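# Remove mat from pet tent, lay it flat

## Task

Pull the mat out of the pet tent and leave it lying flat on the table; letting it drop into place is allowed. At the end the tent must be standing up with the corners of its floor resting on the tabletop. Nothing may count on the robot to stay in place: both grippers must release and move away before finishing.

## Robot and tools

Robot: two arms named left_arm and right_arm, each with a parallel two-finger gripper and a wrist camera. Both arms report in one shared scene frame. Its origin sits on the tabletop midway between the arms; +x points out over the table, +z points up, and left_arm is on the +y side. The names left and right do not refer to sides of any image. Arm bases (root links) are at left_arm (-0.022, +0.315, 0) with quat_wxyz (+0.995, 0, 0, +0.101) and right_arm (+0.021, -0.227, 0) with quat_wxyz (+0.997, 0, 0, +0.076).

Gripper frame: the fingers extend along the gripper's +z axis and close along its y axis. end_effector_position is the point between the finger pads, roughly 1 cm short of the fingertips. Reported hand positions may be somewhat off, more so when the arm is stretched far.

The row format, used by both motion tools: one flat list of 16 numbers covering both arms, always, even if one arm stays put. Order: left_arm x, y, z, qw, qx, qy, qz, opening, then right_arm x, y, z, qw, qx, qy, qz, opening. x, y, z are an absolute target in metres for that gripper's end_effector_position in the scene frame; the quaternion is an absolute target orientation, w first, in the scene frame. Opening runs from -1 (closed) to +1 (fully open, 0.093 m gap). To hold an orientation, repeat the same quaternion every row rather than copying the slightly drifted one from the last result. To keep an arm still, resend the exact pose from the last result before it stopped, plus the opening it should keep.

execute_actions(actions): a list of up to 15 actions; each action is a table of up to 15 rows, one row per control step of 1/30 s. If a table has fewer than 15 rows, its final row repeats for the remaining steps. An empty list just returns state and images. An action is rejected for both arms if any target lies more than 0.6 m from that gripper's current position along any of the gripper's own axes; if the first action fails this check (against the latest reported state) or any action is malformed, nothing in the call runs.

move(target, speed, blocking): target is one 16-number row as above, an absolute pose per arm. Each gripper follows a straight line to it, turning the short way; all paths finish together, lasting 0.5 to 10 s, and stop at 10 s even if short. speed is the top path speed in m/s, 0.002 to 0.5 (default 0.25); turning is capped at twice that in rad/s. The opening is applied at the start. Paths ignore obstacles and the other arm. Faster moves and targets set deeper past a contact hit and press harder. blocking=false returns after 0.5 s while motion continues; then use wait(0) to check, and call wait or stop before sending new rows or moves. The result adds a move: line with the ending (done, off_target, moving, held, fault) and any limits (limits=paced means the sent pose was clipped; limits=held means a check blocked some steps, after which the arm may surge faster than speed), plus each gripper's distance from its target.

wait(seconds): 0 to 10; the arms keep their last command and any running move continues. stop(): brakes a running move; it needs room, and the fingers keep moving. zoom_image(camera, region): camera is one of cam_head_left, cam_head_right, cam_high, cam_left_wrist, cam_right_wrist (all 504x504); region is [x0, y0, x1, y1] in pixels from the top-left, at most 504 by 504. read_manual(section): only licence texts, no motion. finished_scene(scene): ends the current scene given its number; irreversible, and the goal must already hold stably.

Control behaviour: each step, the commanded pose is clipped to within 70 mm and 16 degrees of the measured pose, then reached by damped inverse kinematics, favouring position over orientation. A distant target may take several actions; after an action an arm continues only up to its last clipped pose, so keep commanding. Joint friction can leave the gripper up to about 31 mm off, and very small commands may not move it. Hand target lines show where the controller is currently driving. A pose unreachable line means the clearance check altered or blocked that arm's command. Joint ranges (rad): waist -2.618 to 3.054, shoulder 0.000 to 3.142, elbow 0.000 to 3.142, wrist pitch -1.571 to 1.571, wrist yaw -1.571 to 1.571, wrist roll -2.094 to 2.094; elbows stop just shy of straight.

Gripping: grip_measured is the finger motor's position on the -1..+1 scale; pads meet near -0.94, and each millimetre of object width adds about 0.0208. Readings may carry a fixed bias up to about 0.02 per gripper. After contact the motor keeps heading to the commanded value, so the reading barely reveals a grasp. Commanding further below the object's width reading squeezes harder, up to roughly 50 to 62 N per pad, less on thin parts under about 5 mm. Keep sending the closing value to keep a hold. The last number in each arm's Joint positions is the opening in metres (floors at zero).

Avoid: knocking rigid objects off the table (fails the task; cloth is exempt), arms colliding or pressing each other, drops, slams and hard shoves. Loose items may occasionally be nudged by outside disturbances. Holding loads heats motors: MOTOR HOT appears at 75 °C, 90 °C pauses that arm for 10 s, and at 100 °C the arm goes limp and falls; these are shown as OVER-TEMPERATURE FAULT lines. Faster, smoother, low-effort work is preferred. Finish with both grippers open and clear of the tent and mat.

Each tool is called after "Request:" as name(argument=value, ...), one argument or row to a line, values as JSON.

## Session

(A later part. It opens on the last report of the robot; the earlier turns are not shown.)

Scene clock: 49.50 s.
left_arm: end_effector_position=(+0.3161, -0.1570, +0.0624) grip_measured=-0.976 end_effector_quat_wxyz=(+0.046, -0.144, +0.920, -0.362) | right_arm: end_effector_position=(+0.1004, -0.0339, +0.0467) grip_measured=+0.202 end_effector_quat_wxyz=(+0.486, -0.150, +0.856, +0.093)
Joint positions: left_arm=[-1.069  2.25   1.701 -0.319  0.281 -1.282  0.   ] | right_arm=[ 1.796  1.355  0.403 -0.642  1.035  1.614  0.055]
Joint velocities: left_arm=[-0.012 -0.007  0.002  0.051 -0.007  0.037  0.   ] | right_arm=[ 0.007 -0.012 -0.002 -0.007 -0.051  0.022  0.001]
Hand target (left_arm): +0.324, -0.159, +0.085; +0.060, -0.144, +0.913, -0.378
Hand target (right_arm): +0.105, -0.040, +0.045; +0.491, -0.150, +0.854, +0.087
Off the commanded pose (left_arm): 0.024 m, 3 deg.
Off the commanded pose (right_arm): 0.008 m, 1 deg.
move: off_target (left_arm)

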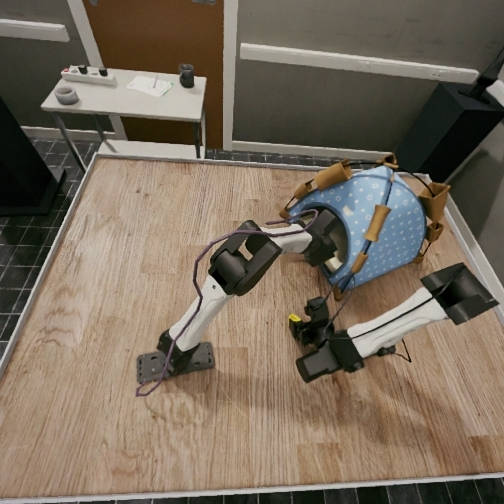

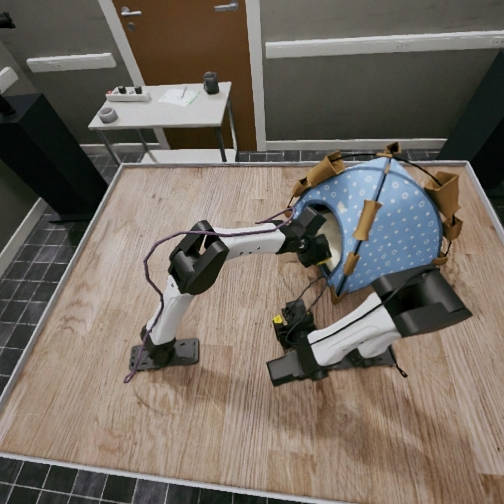

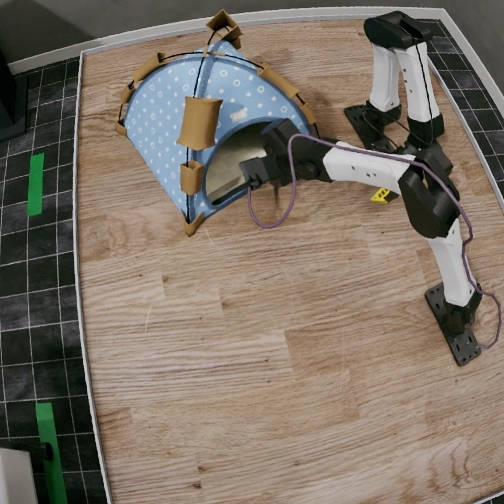

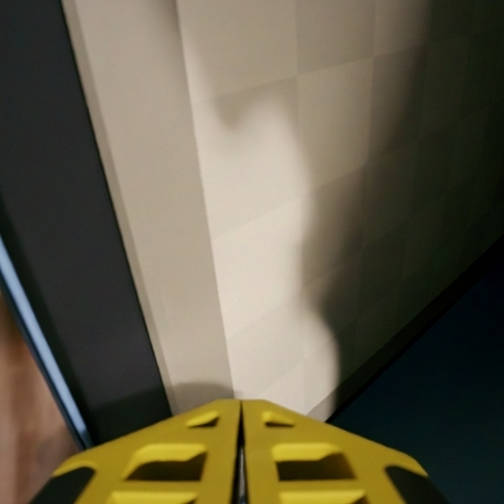

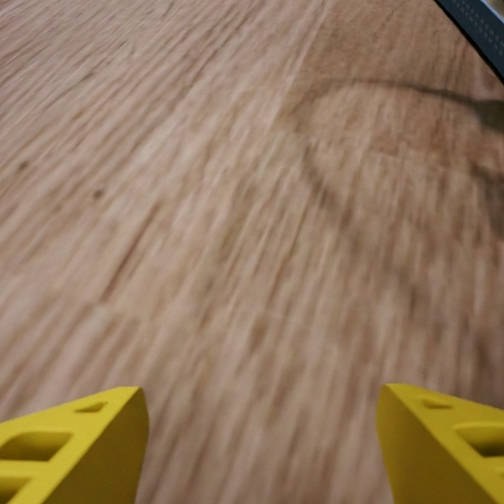

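Request:
move(
  target=[0.325,-0.168,0.06,0.041,-0.151,0.954,-0.256,-1,0.105,-0.04,0.045,0.49,-0.15,0.853,0.087,0.2],
)

Request:
move(
  target=[0.322,-0.152,0.045,0.041,-0.151,0.954,-0.256,0,0.105,-0.04,0.045,0.49,-0.15,0.853,0.087,0.2],
  speed=0.1,
)

Request:
move(
  target=[0.32,-0.145,0.015,0.041,-0.151,0.954,-0.256,0,0.105,-0.04,0.045,0.49,-0.15,0.853,0.087,0.2],
  speed=0.1,
)

Scene clock: 56.43 s.
left_arm: end_effector_position=(+0.3231, -0.1628, +0.0558) grip_measured=-0.976 end_effector_quat_wxyz=(+0.035, -0.155, +0.954, -0.254) | right_arm: end_effector_position=(+0.1004, -0.0339, +0.0467) grip_measured=+0.202 end_effector_quat_wxyz=(+0.486, -0.150, +0.856, +0.093)
Joint positions: left_arm=[-1.093  2.457  2.165 -0.793  0.185 -1.26   0.   ] | right_arm=[ 1.796  1.355  0.403 -0.642  1.035  1.614  0.055]
Joint velocities: left_arm=[ 0.012  0.002  0.007 -0.051 -0.022 -0.037  0.   ] | right_arm=[-0.002  0.002 -0.017 -0.051  0.037 -0.095  0.   ]
Hand target (left_arm): +0.325, -0.167, +0.060; +0.042, -0.150, +0.954, -0.256
Hand target (right_arm): +0.105, -0.040, +0.045; +0.491, -0.150, +0.854, +0.087
Off the commanded pose (left_arm): 0.007 m, 1 deg.
Off the commanded pose (right_arm): 0.008 m, 1 deg.
move: done

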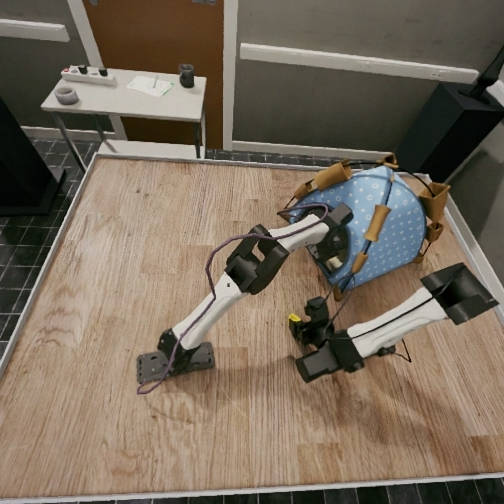

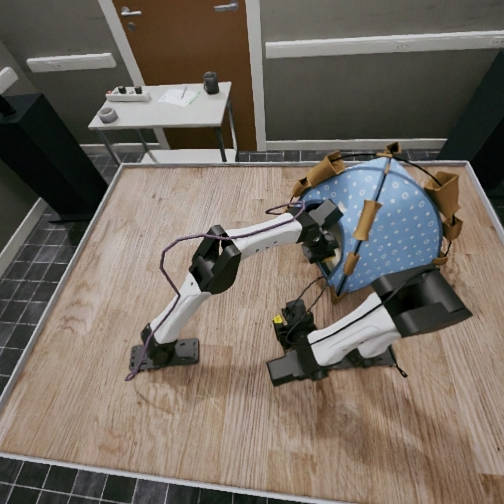

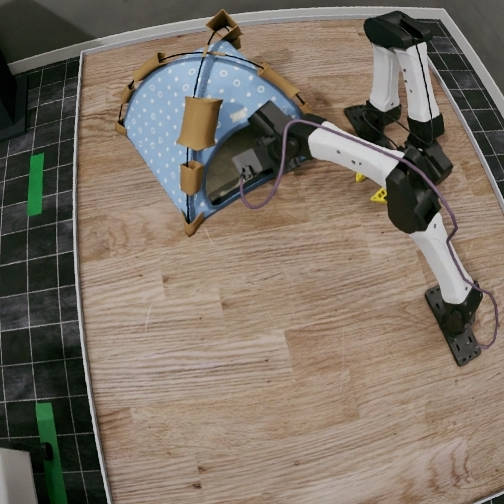

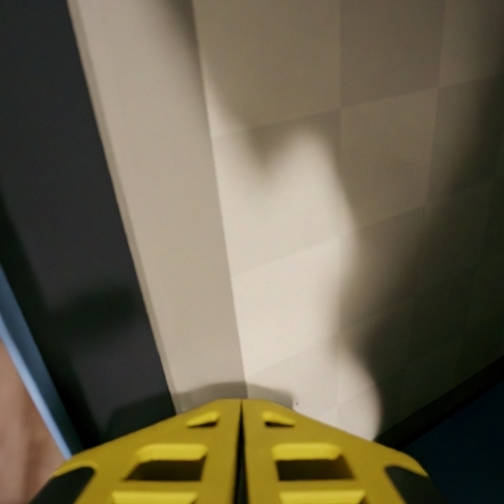

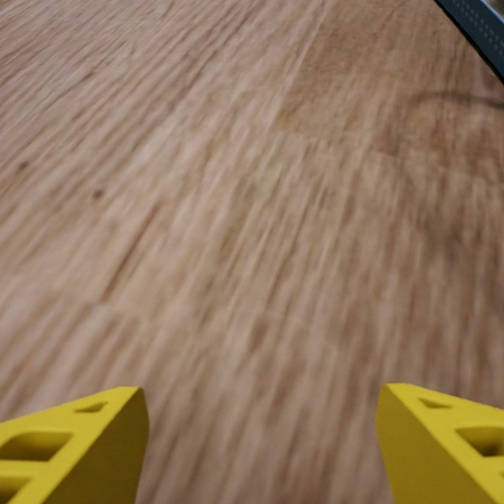

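Scene clock: 57.23 s.
left_arm: end_effector_position=(+0.3191, -0.1550, +0.0405) grip_measured=-0.002 end_effector_quat_wxyz=(+0.035, -0.151, +0.956, -0.250) | right_arm: end_effector_position=(+0.1004, -0.0339, +0.0467) grip_measured=+0.202 end_effector_quat_wxyz=(+0.486, -0.150, +0.856, +0.093)
Joint positions: left_arm=[-1.09   2.426  2.053 -0.718  0.185 -1.248  0.045] | right_arm=[ 1.796  1.355  0.403 -0.642  1.035  1.614  0.055]
Joint velocities: left_arm=[-0.002 -0.007 -0.012 -0.022 -0.007  0.007  0.001] | right_arm=[-0.002 -0.007  0.002  0.022 -0.022 -0.051 -0.   ]
Hand target (left_arm): +0.322, -0.152, +0.045; +0.041, -0.151, +0.954, -0.256
Hand target (right_arm): +0.105, -0.040, +0.045; +0.491, -0.150, +0.854, +0.087
Off the commanded pose (left_arm): 0.006 m, 1 deg.
Off the commanded pose (right_arm): 0.008 m, 1 deg.
move: done

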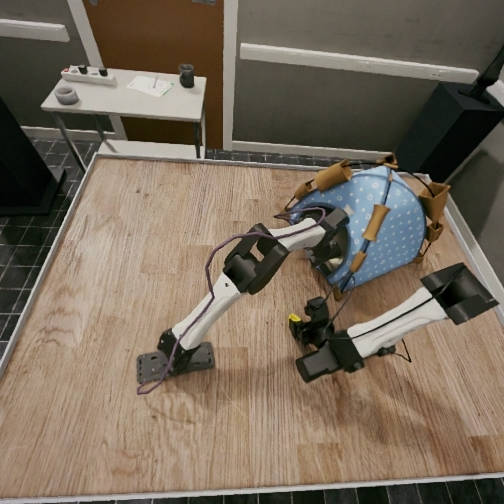

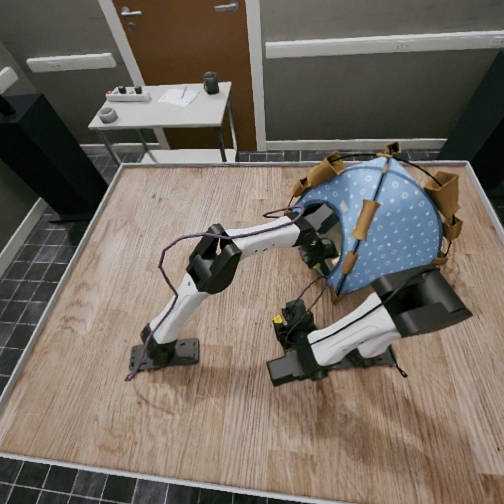

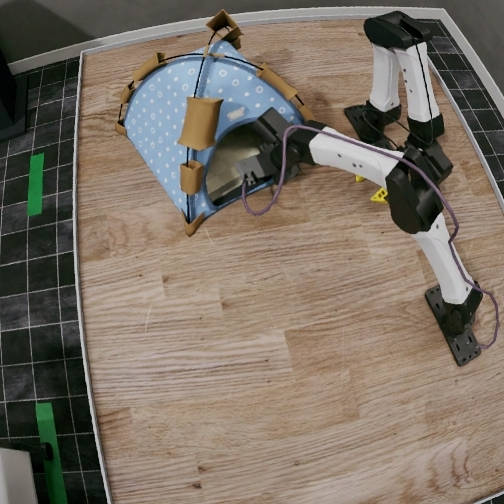

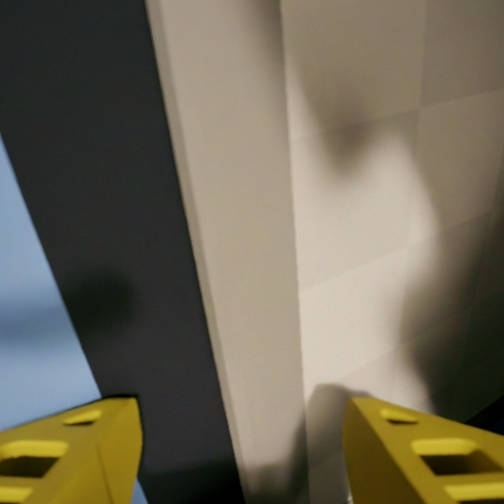

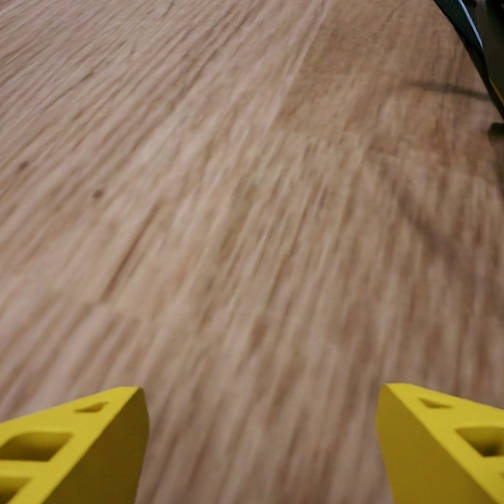

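Scene clock: 57.93 s.
left_arm: end_effector_position=(+0.3198, -0.1551, +0.0352) grip_measured=-0.002 end_effector_quat_wxyz=(+0.043, -0.148, +0.950, -0.271) | right_arm: end_effector_position=(+0.1004, -0.0339, +0.0467) grip_measured=+0.202 end_effector_quat_wxyz=(+0.486, -0.150, +0.856, +0.093)
Joint positions: left_arm=[-1.087  2.392  1.948 -0.602  0.194 -1.246  0.045] | right_arm=[ 1.796  1.355  0.403 -0.642  1.035  1.614  0.055]
Joint velocities: left_arm=[-0.002 -0.002 -0.017 -0.022 -0.051 -0.051  0.   ] | right_arm=[ 0.007  0.017 -0.007 -0.066 -0.051  0.007  0.001]
Hand target (left_arm): +0.320, -0.145, +0.015; +0.041, -0.151, +0.954, -0.255
Hand target (right_arm): +0.105, -0.040, +0.045; +0.491, -0.150, +0.854, +0.087
Off the commanded pose (left_arm): 0.023 m, 2 deg.
Off the commanded pose (right_arm): 0.008 m, 1 deg.
move: off_target (left_arm)

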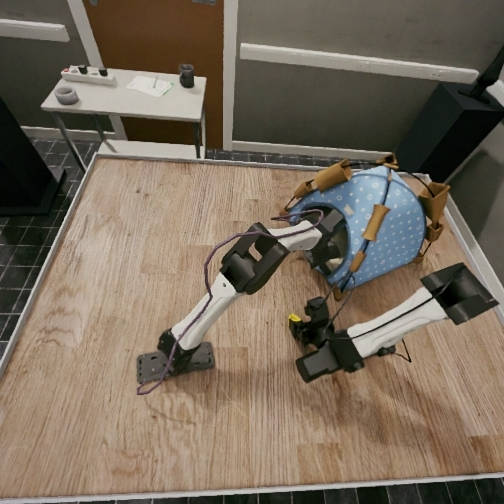

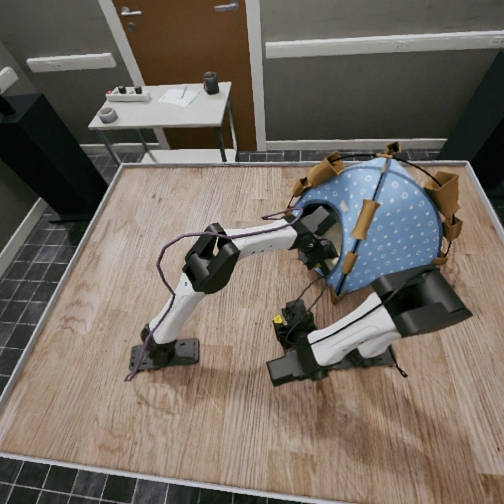

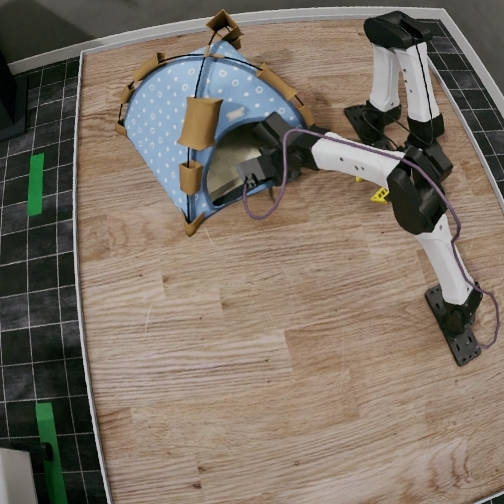

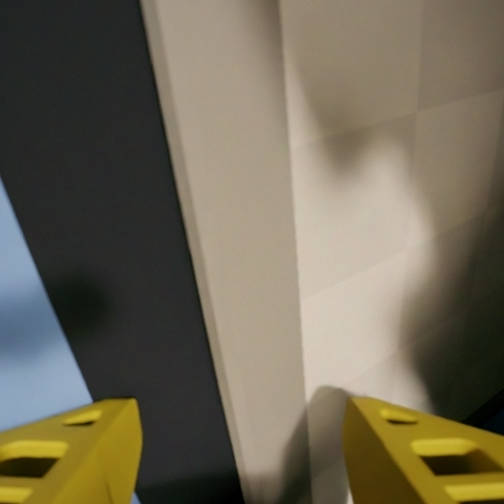

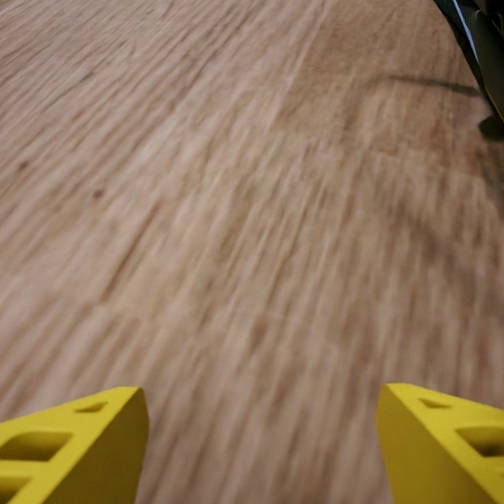

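In the gap. Slide forward first, then close.

Request:
move(
  target=[0.327,-0.178,0.012,0.041,-0.151,0.954,-0.256,0,0.105,-0.04,0.045,0.49,-0.15,0.853,0.087,0.2],
  speed=0.1,
)

Request:
move(
  target=[0.331,-0.19,0.0,0.06,-0.144,0.912,-0.378,-1,0.105,-0.04,0.045,0.49,-0.15,0.853,0.087,0.2],
  speed=0.1,
)

Request:
move(
  target=[0.325,-0.17,0.095,0.06,-0.144,0.912,-0.378,-1,0.105,-0.04,0.045,0.49,-0.15,0.853,0.087,0.2],
  speed=0.15,
)

Scene clock: 61.87 s.
left_arm: end_effector_position=(+0.3331, -0.1766, +0.0368) grip_measured=-0.002 end_effector_quat_wxyz=(+0.050, -0.149, +0.947, -0.279) | right_arm: end_effector_position=(+0.1004, -0.0339, +0.0467) grip_measured=+0.202 end_effector_quat_wxyz=(+0.486, -0.150, +0.856, +0.093)
Joint positions: left_arm=[-1.095  2.494  2.13  -0.659  0.185 -1.258  0.045] | right_arm=[ 1.796  1.355  0.403 -0.642  1.035  1.614  0.055]
Joint velocities: left_arm=[-0.012 -0.007 -0.002 -0.051  0.007 -0.022  0.001] | right_arm=[ 0.017 -0.007 -0.012 -0.022 -0.022 -0.051 -0.   ]
Hand target (left_arm): +0.327, -0.177, +0.013; +0.041, -0.151, +0.954, -0.257
Hand target (right_arm): +0.105, -0.040, +0.045; +0.491, -0.150, +0.854, +0.087
Off the commanded pose (left_arm): 0.026 m, 3 deg.
Off the commanded pose (right_arm): 0.008 m, 1 deg.
move: off_target (left_arm)

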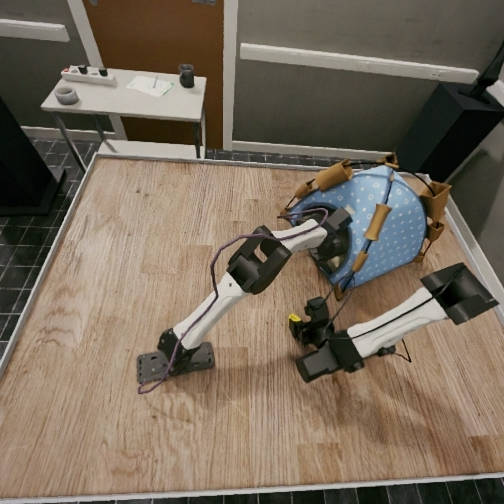

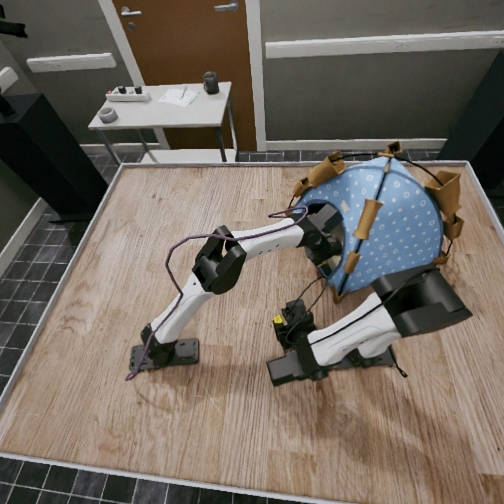

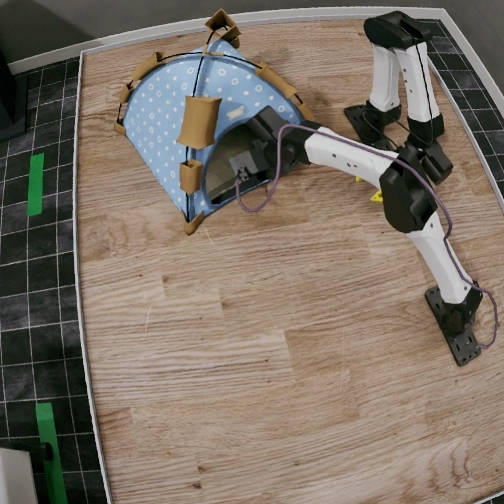

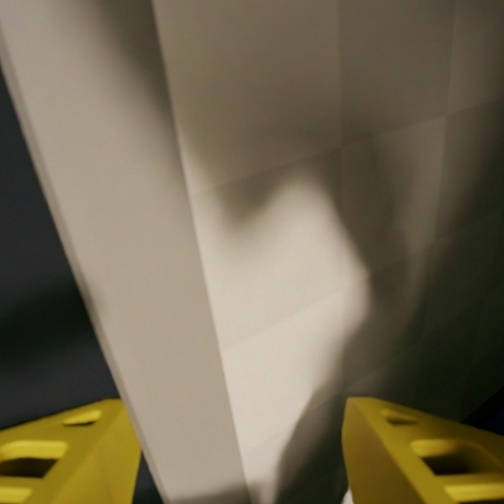

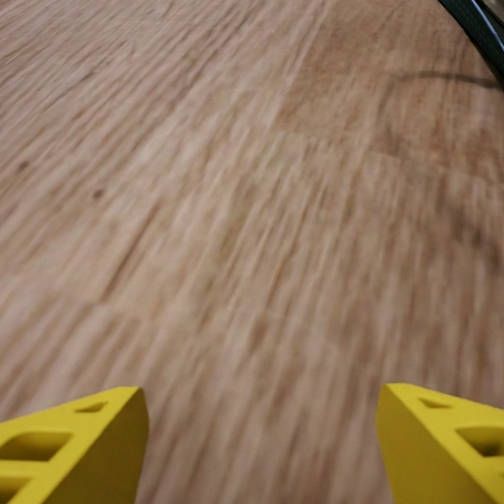

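Scene clock: 63.33 s.
left_arm: end_effector_position=(+0.3401, -0.2019, +0.0304) grip_measured=-0.976 end_effector_quat_wxyz=(+0.076, -0.136, +0.900, -0.406) | right_arm: end_effector_position=(+0.1004, -0.0339, +0.0467) grip_measured=+0.202 end_effector_quat_wxyz=(+0.486, -0.150, +0.856, +0.093)
Joint positions: left_arm=[-1.093  2.438  1.822 -0.133  0.257 -1.303  0.   ] | right_arm=[ 1.796  1.355  0.403 -0.642  1.035  1.614  0.055]
Joint velocities: left_arm=[ 0.012 -0.002 -0.012  0.051  0.022  0.022  0.   ] | right_arm=[ 0.002  0.002 -0.007 -0.007 -0.051 -0.095 -0.001]
Hand target (left_arm): +0.332, -0.191, +0.001; +0.060, -0.145, +0.912, -0.378
Hand target (right_arm): +0.105, -0.040, +0.045; +0.491, -0.150, +0.854, +0.087
Off the commanded pose (left_arm): 0.034 m, 4 deg.
Off the commanded pose (right_arm): 0.008 m, 1 deg.
move: off_target (left_arm)

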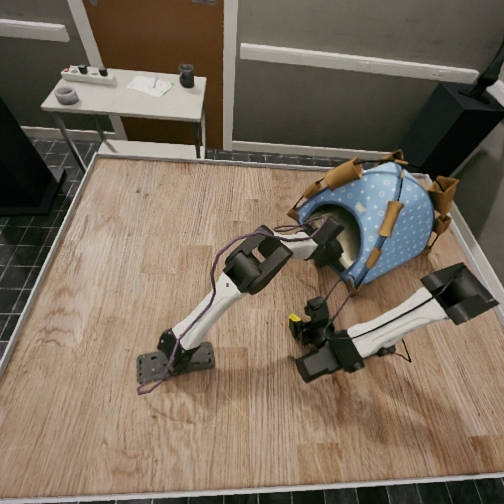

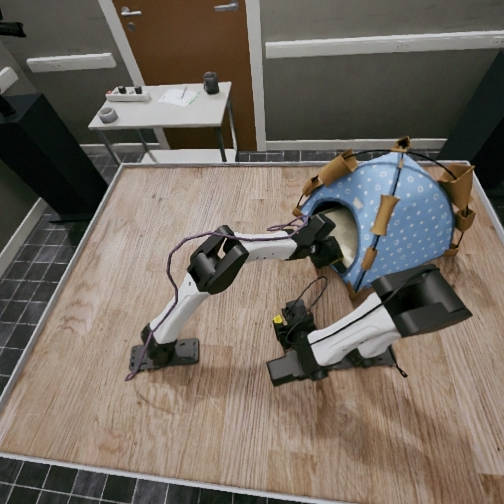

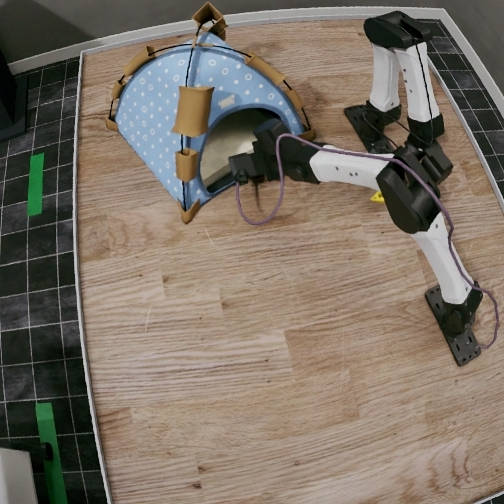

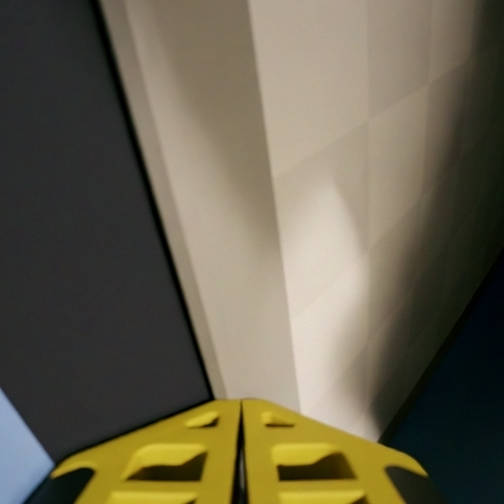

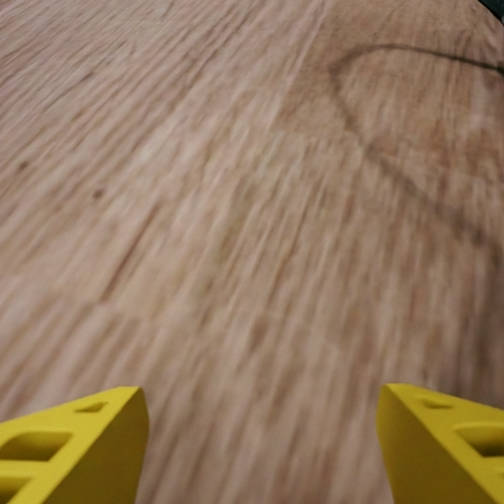

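Scene clock: 64.47 s.
left_arm: end_effector_position=(+0.3247, -0.1748, +0.0914) grip_measured=-0.976 end_effector_quat_wxyz=(+0.063, -0.144, +0.912, -0.378) | right_arm: end_effector_position=(+0.1004, -0.0339, +0.0467) grip_measured=+0.202 end_effector_quat_wxyz=(+0.486, -0.150, +0.856, +0.093)
Joint positions: left_arm=[-1.084  2.268  1.822 -0.373  0.257 -1.298  0.   ] | right_arm=[ 1.796  1.355  0.403 -0.642  1.035  1.614  0.055]
Joint velocities: left_arm=[ 0.002  0.012  0.002  0.051 -0.022 -0.007  0.   ] | right_arm=[-0.012  0.022 -0.012 -0.037 -0.022  0.037 -0.   ]
Hand target (left_arm): +0.324, -0.170, +0.095; +0.060, -0.144, +0.913, -0.378
Hand target (right_arm): +0.105, -0.040, +0.045; +0.491, -0.150, +0.854, +0.087
Off the commanded pose (left_arm): 0.006 m, 0 deg.
Off the commanded pose (right_arm): 0.008 m, 1 deg.
move: done

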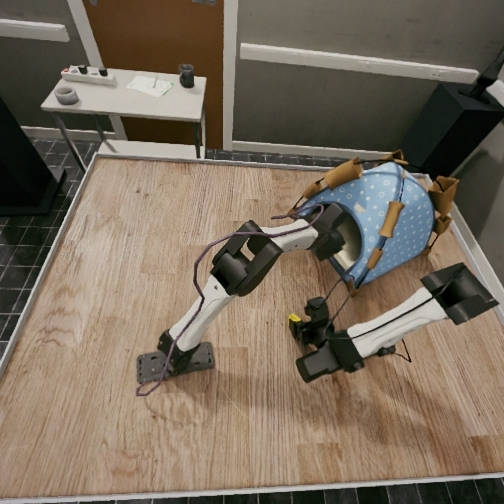

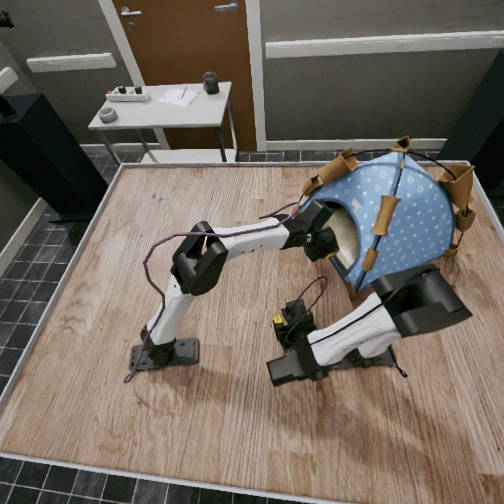

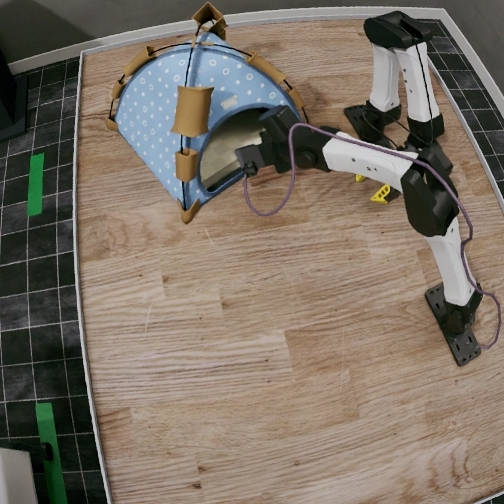

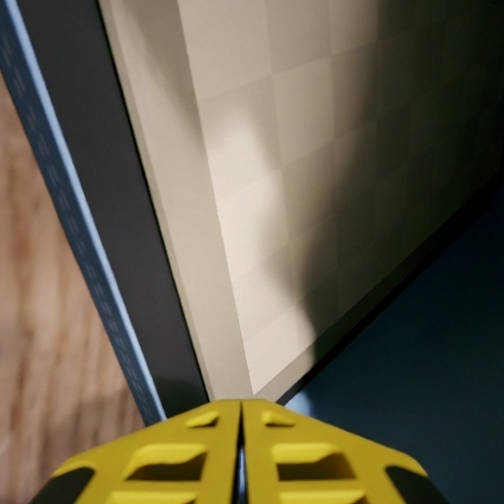

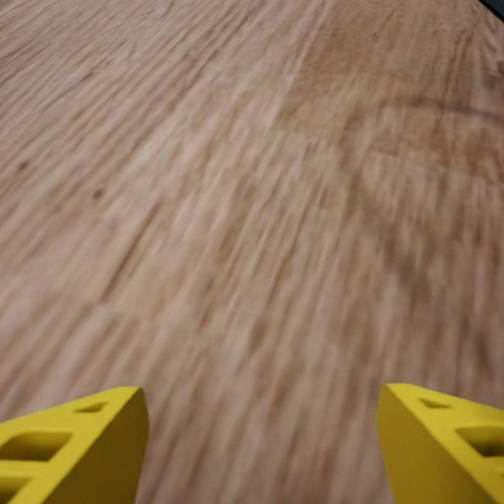

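Request:
move(
  target=[0.335,-0.2,0.06,0.041,-0.151,0.954,-0.256,-1,0.105,-0.04,0.045,0.49,-0.15,0.853,0.087,0.2],
)

Request:
move(
  target=[0.332,-0.19,0.035,0.041,-0.151,0.954,-0.256,0,0.105,-0.04,0.045,0.49,-0.15,0.853,0.087,0.2],
  speed=0.1,
)

Request:
move(
  target=[0.31,-0.1,0.025,0.041,-0.151,0.954,-0.256,0,0.105,-0.04,0.045,0.49,-0.15,0.853,0.087,0.2],
  speed=0.15,
)

Request:
move(
  target=[0.317,-0.13,0.012,0.041,-0.151,0.954,-0.256,0,0.105,-0.04,0.045,0.49,-0.15,0.853,0.087,0.2],
  speed=0.1,
)

Scene clock: 69.93 s.
left_arm: end_effector_position=(+0.3344, -0.1959, +0.0560) grip_measured=-0.976 end_effector_quat_wxyz=(+0.036, -0.155, +0.954, -0.254) | right_arm: end_effector_position=(+0.1004, -0.0339, +0.0467) grip_measured=+0.202 end_effector_quat_wxyz=(+0.486, -0.150, +0.856, +0.093)
Joint positions: left_arm=[-1.116  2.721  2.666 -1.024  0.174 -1.279  0.   ] | right_arm=[ 1.796  1.355  0.403 -0.642  1.035  1.614  0.055]
Joint velocities: left_arm=[ 0.017 -0.002  0.017 -0.095  0.022 -0.066  0.   ] | right_arm=[-0.017  0.012 -0.012 -0.051 -0.022 -0.022 -0.   ]
Hand target (left_arm): +0.335, -0.199, +0.059; +0.042, -0.150, +0.954, -0.257
Hand target (right_arm): +0.105, -0.040, +0.045; +0.491, -0.150, +0.854, +0.087
Off the commanded pose (left_arm): 0.006 m, 1 deg.
Off the commanded pose (right_arm): 0.008 m, 1 deg.
move: done

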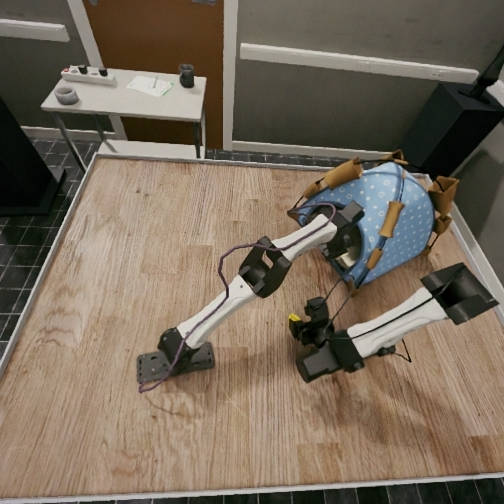

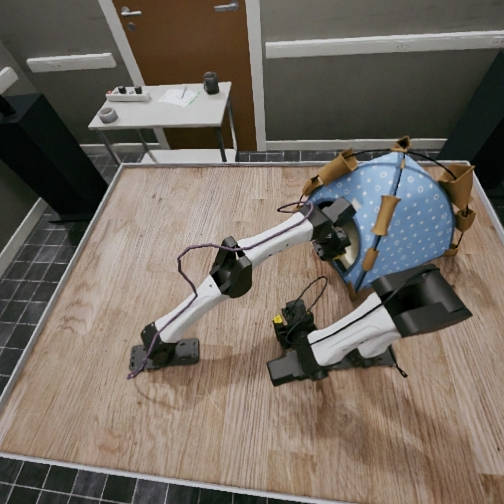

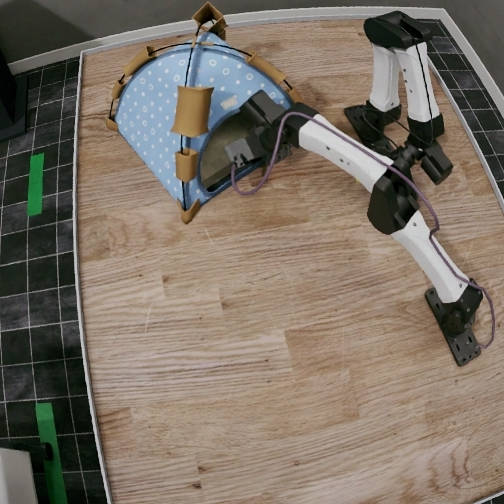

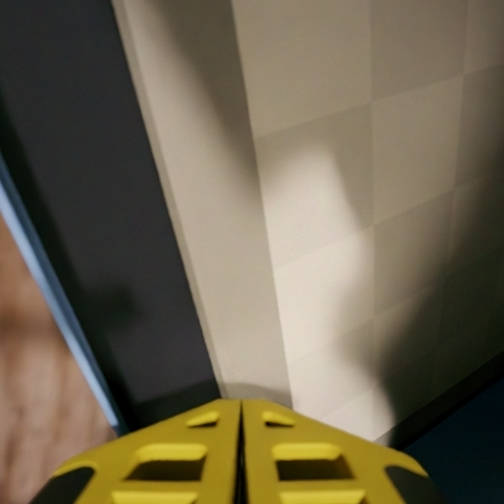

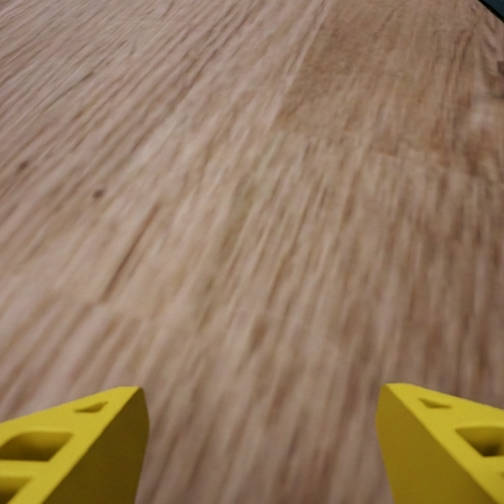

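Scene clock: 70.80 s.
left_arm: end_effector_position=(+0.3324, -0.1934, +0.0375) grip_measured=-0.002 end_effector_quat_wxyz=(+0.038, -0.152, +0.953, -0.258) | right_arm: end_effector_position=(+0.1004, -0.0339, +0.0467) grip_measured=+0.202 end_effector_quat_wxyz=(+0.486, -0.150, +0.856, +0.093)
Joint positions: left_arm=[-1.116  2.641  2.431 -0.86   0.175 -1.275  0.045] | right_arm=[ 1.796  1.355  0.403 -0.642  1.035  1.614  0.055]
Joint velocities: left_arm=[ 0.002  0.012 -0.012 -0.022 -0.007  0.007  0.001] | right_arm=[-0.022 -0.037 -0.012  0.022 -0.051 -0.051 -0.001]
Hand target (left_arm): +0.332, -0.191, +0.035; +0.041, -0.151, +0.954, -0.255
Hand target (right_arm): +0.105, -0.040, +0.045; +0.491, -0.150, +0.854, +0.087
Off the commanded pose (left_arm): 0.004 m, 0 deg.
Off the commanded pose (right_arm): 0.008 m, 1 deg.
move: done

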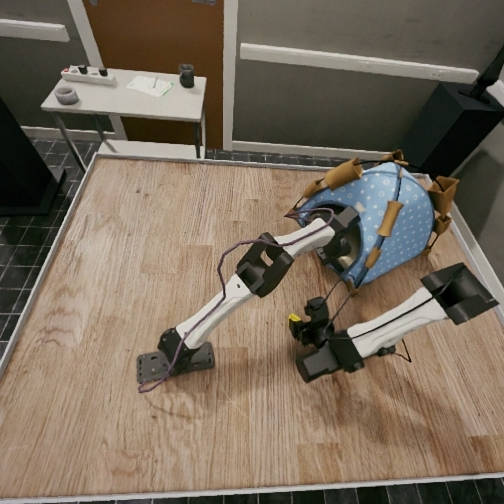

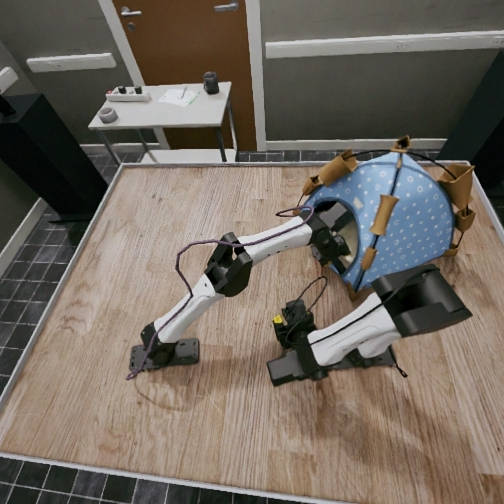

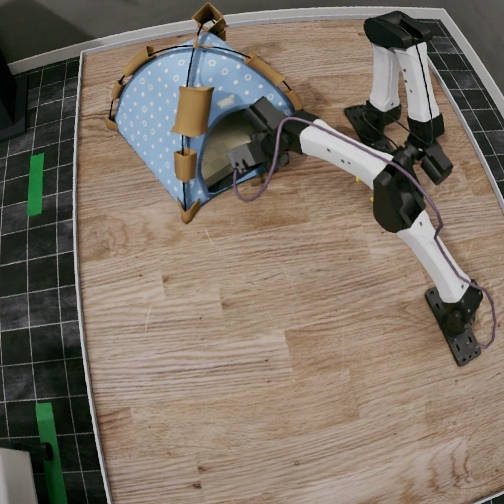

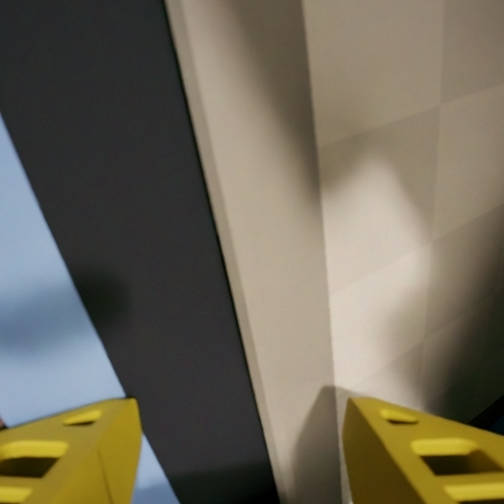

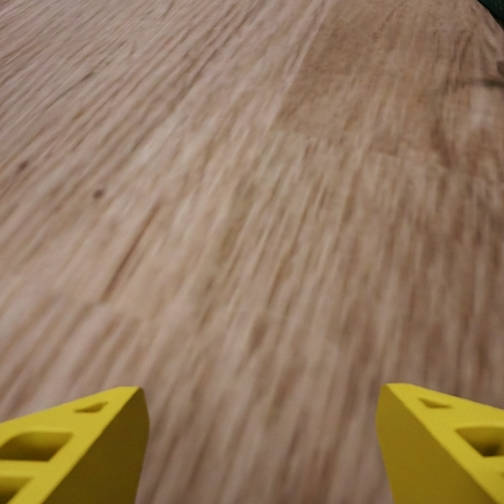

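Scene clock: 71.87 s.
left_arm: end_effector_position=(+0.3130, -0.1152, +0.0352) grip_measured=-0.002 end_effector_quat_wxyz=(+0.046, -0.146, +0.949, -0.274) | right_arm: end_effector_position=(+0.1004, -0.0339, +0.0467) grip_measured=+0.202 end_effector_quat_wxyz=(+0.486, -0.150, +0.856, +0.093)
Joint positions: left_arm=[-1.044  2.243  1.687 -0.489  0.214 -1.206  0.045] | right_arm=[ 1.796  1.355  0.403 -0.642  1.035  1.614  0.055]
Joint velocities: left_arm=[-0.002  0.007 -0.007  0.037 -0.022 -0.007 -0.001] | right_arm=[ 0.002  0.012 -0.017 -0.037  0.051  0.066 -0.001]
Hand target (left_arm): +0.310, -0.102, +0.024; +0.041, -0.151, +0.954, -0.255
Hand target (right_arm): +0.105, -0.040, +0.045; +0.491, -0.150, +0.854, +0.087
Off the commanded pose (left_arm): 0.019 m, 2 deg.
Off the commanded pose (right_arm): 0.008 m, 1 deg.
move: off_target (left_arm)

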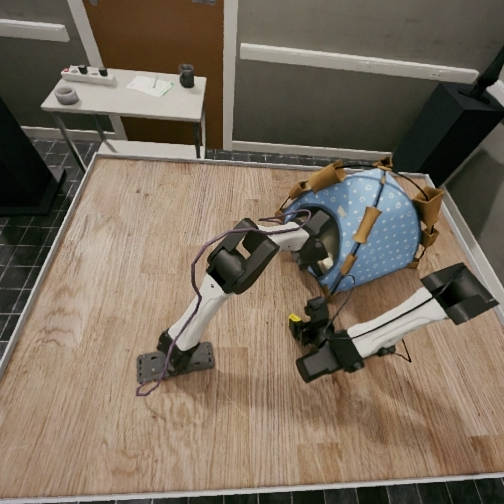

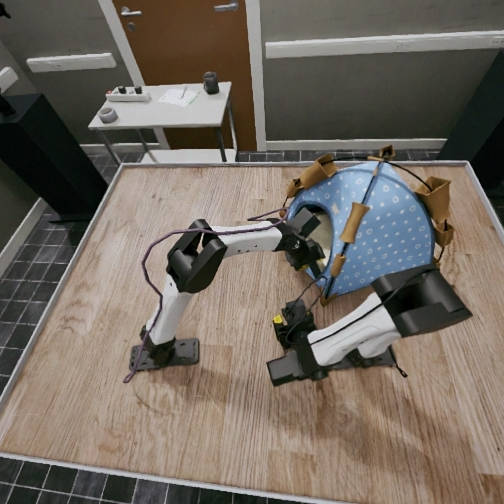

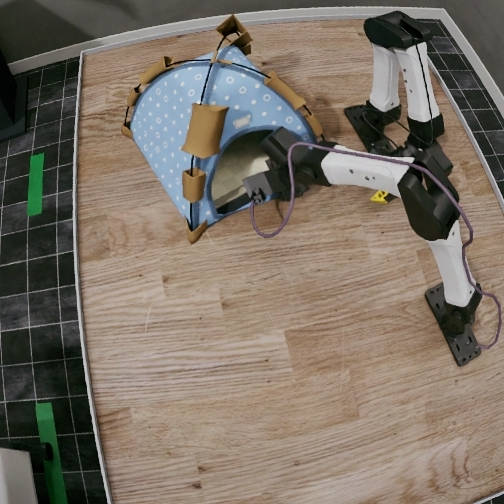

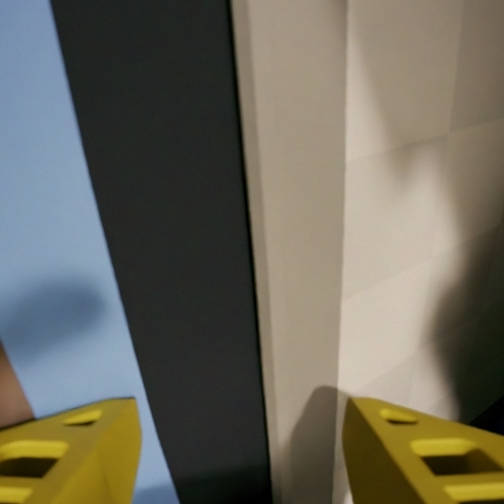

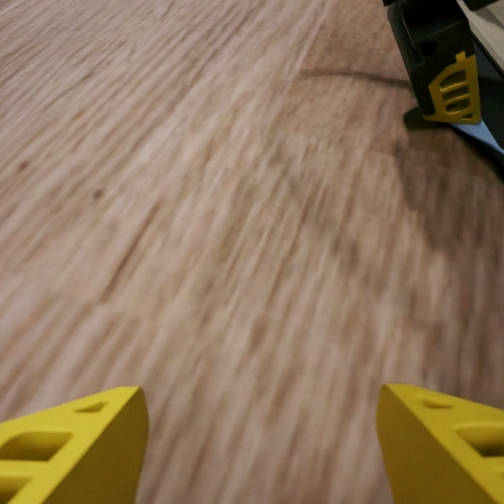

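Scene clock: 72.60 s.
left_arm: end_effector_position=(+0.3206, -0.1272, +0.0354) grip_measured=-0.002 end_effector_quat_wxyz=(+0.047, -0.149, +0.948, -0.276) | right_arm: end_effector_position=(+0.1004, -0.0339, +0.0467) grip_measured=+0.202 end_effector_quat_wxyz=(+0.486, -0.150, +0.856, +0.093)
Joint positions: left_arm=[-1.05   2.295  1.773 -0.518  0.21  -1.218  0.045] | right_arm=[ 1.796  1.355  0.403 -0.642  1.035  1.614  0.055]
Joint velocities: left_arm=[ 0.002 -0.002  0.007 -0.022 -0.022 -0.007 -0.001] | right_arm=[-0.002  0.012 -0.002  0.037 -0.007  0.022 -0.   ]
Hand target (left_arm): +0.317, -0.129, +0.013; +0.041, -0.151, +0.954, -0.257
Hand target (right_arm): +0.105, -0.040, +0.045; +0.491, -0.150, +0.854, +0.087
Off the commanded pose (left_arm): 0.024 m, 2 deg.
Off the commanded pose (right_arm): 0.008 m, 1 deg.
move: off_target (left_arm)

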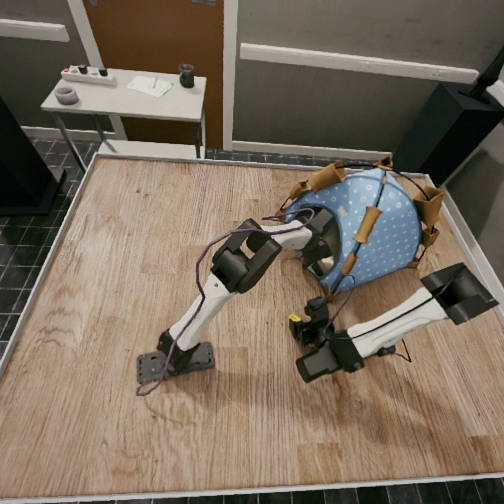

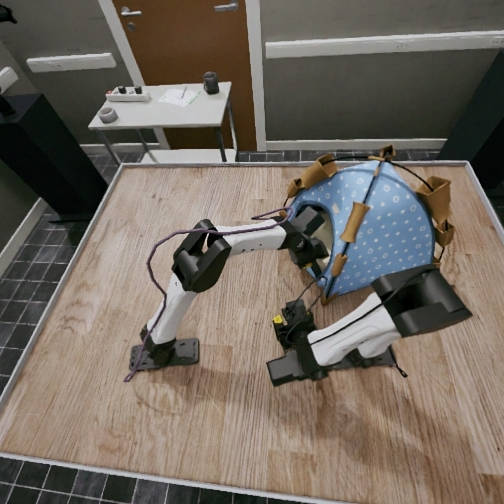

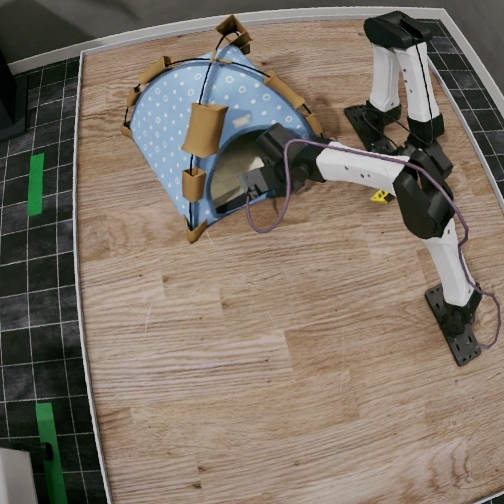

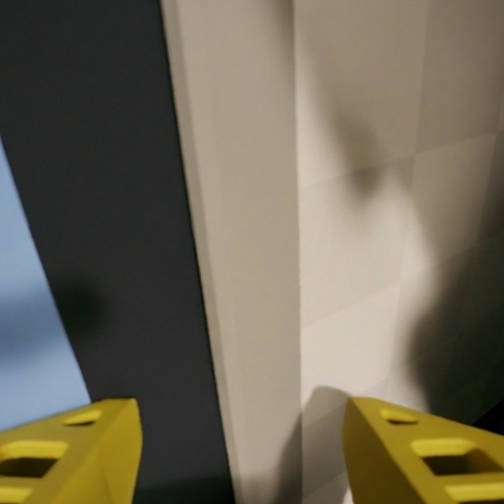

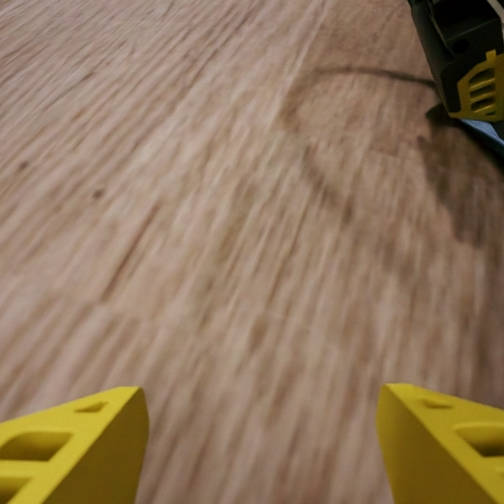

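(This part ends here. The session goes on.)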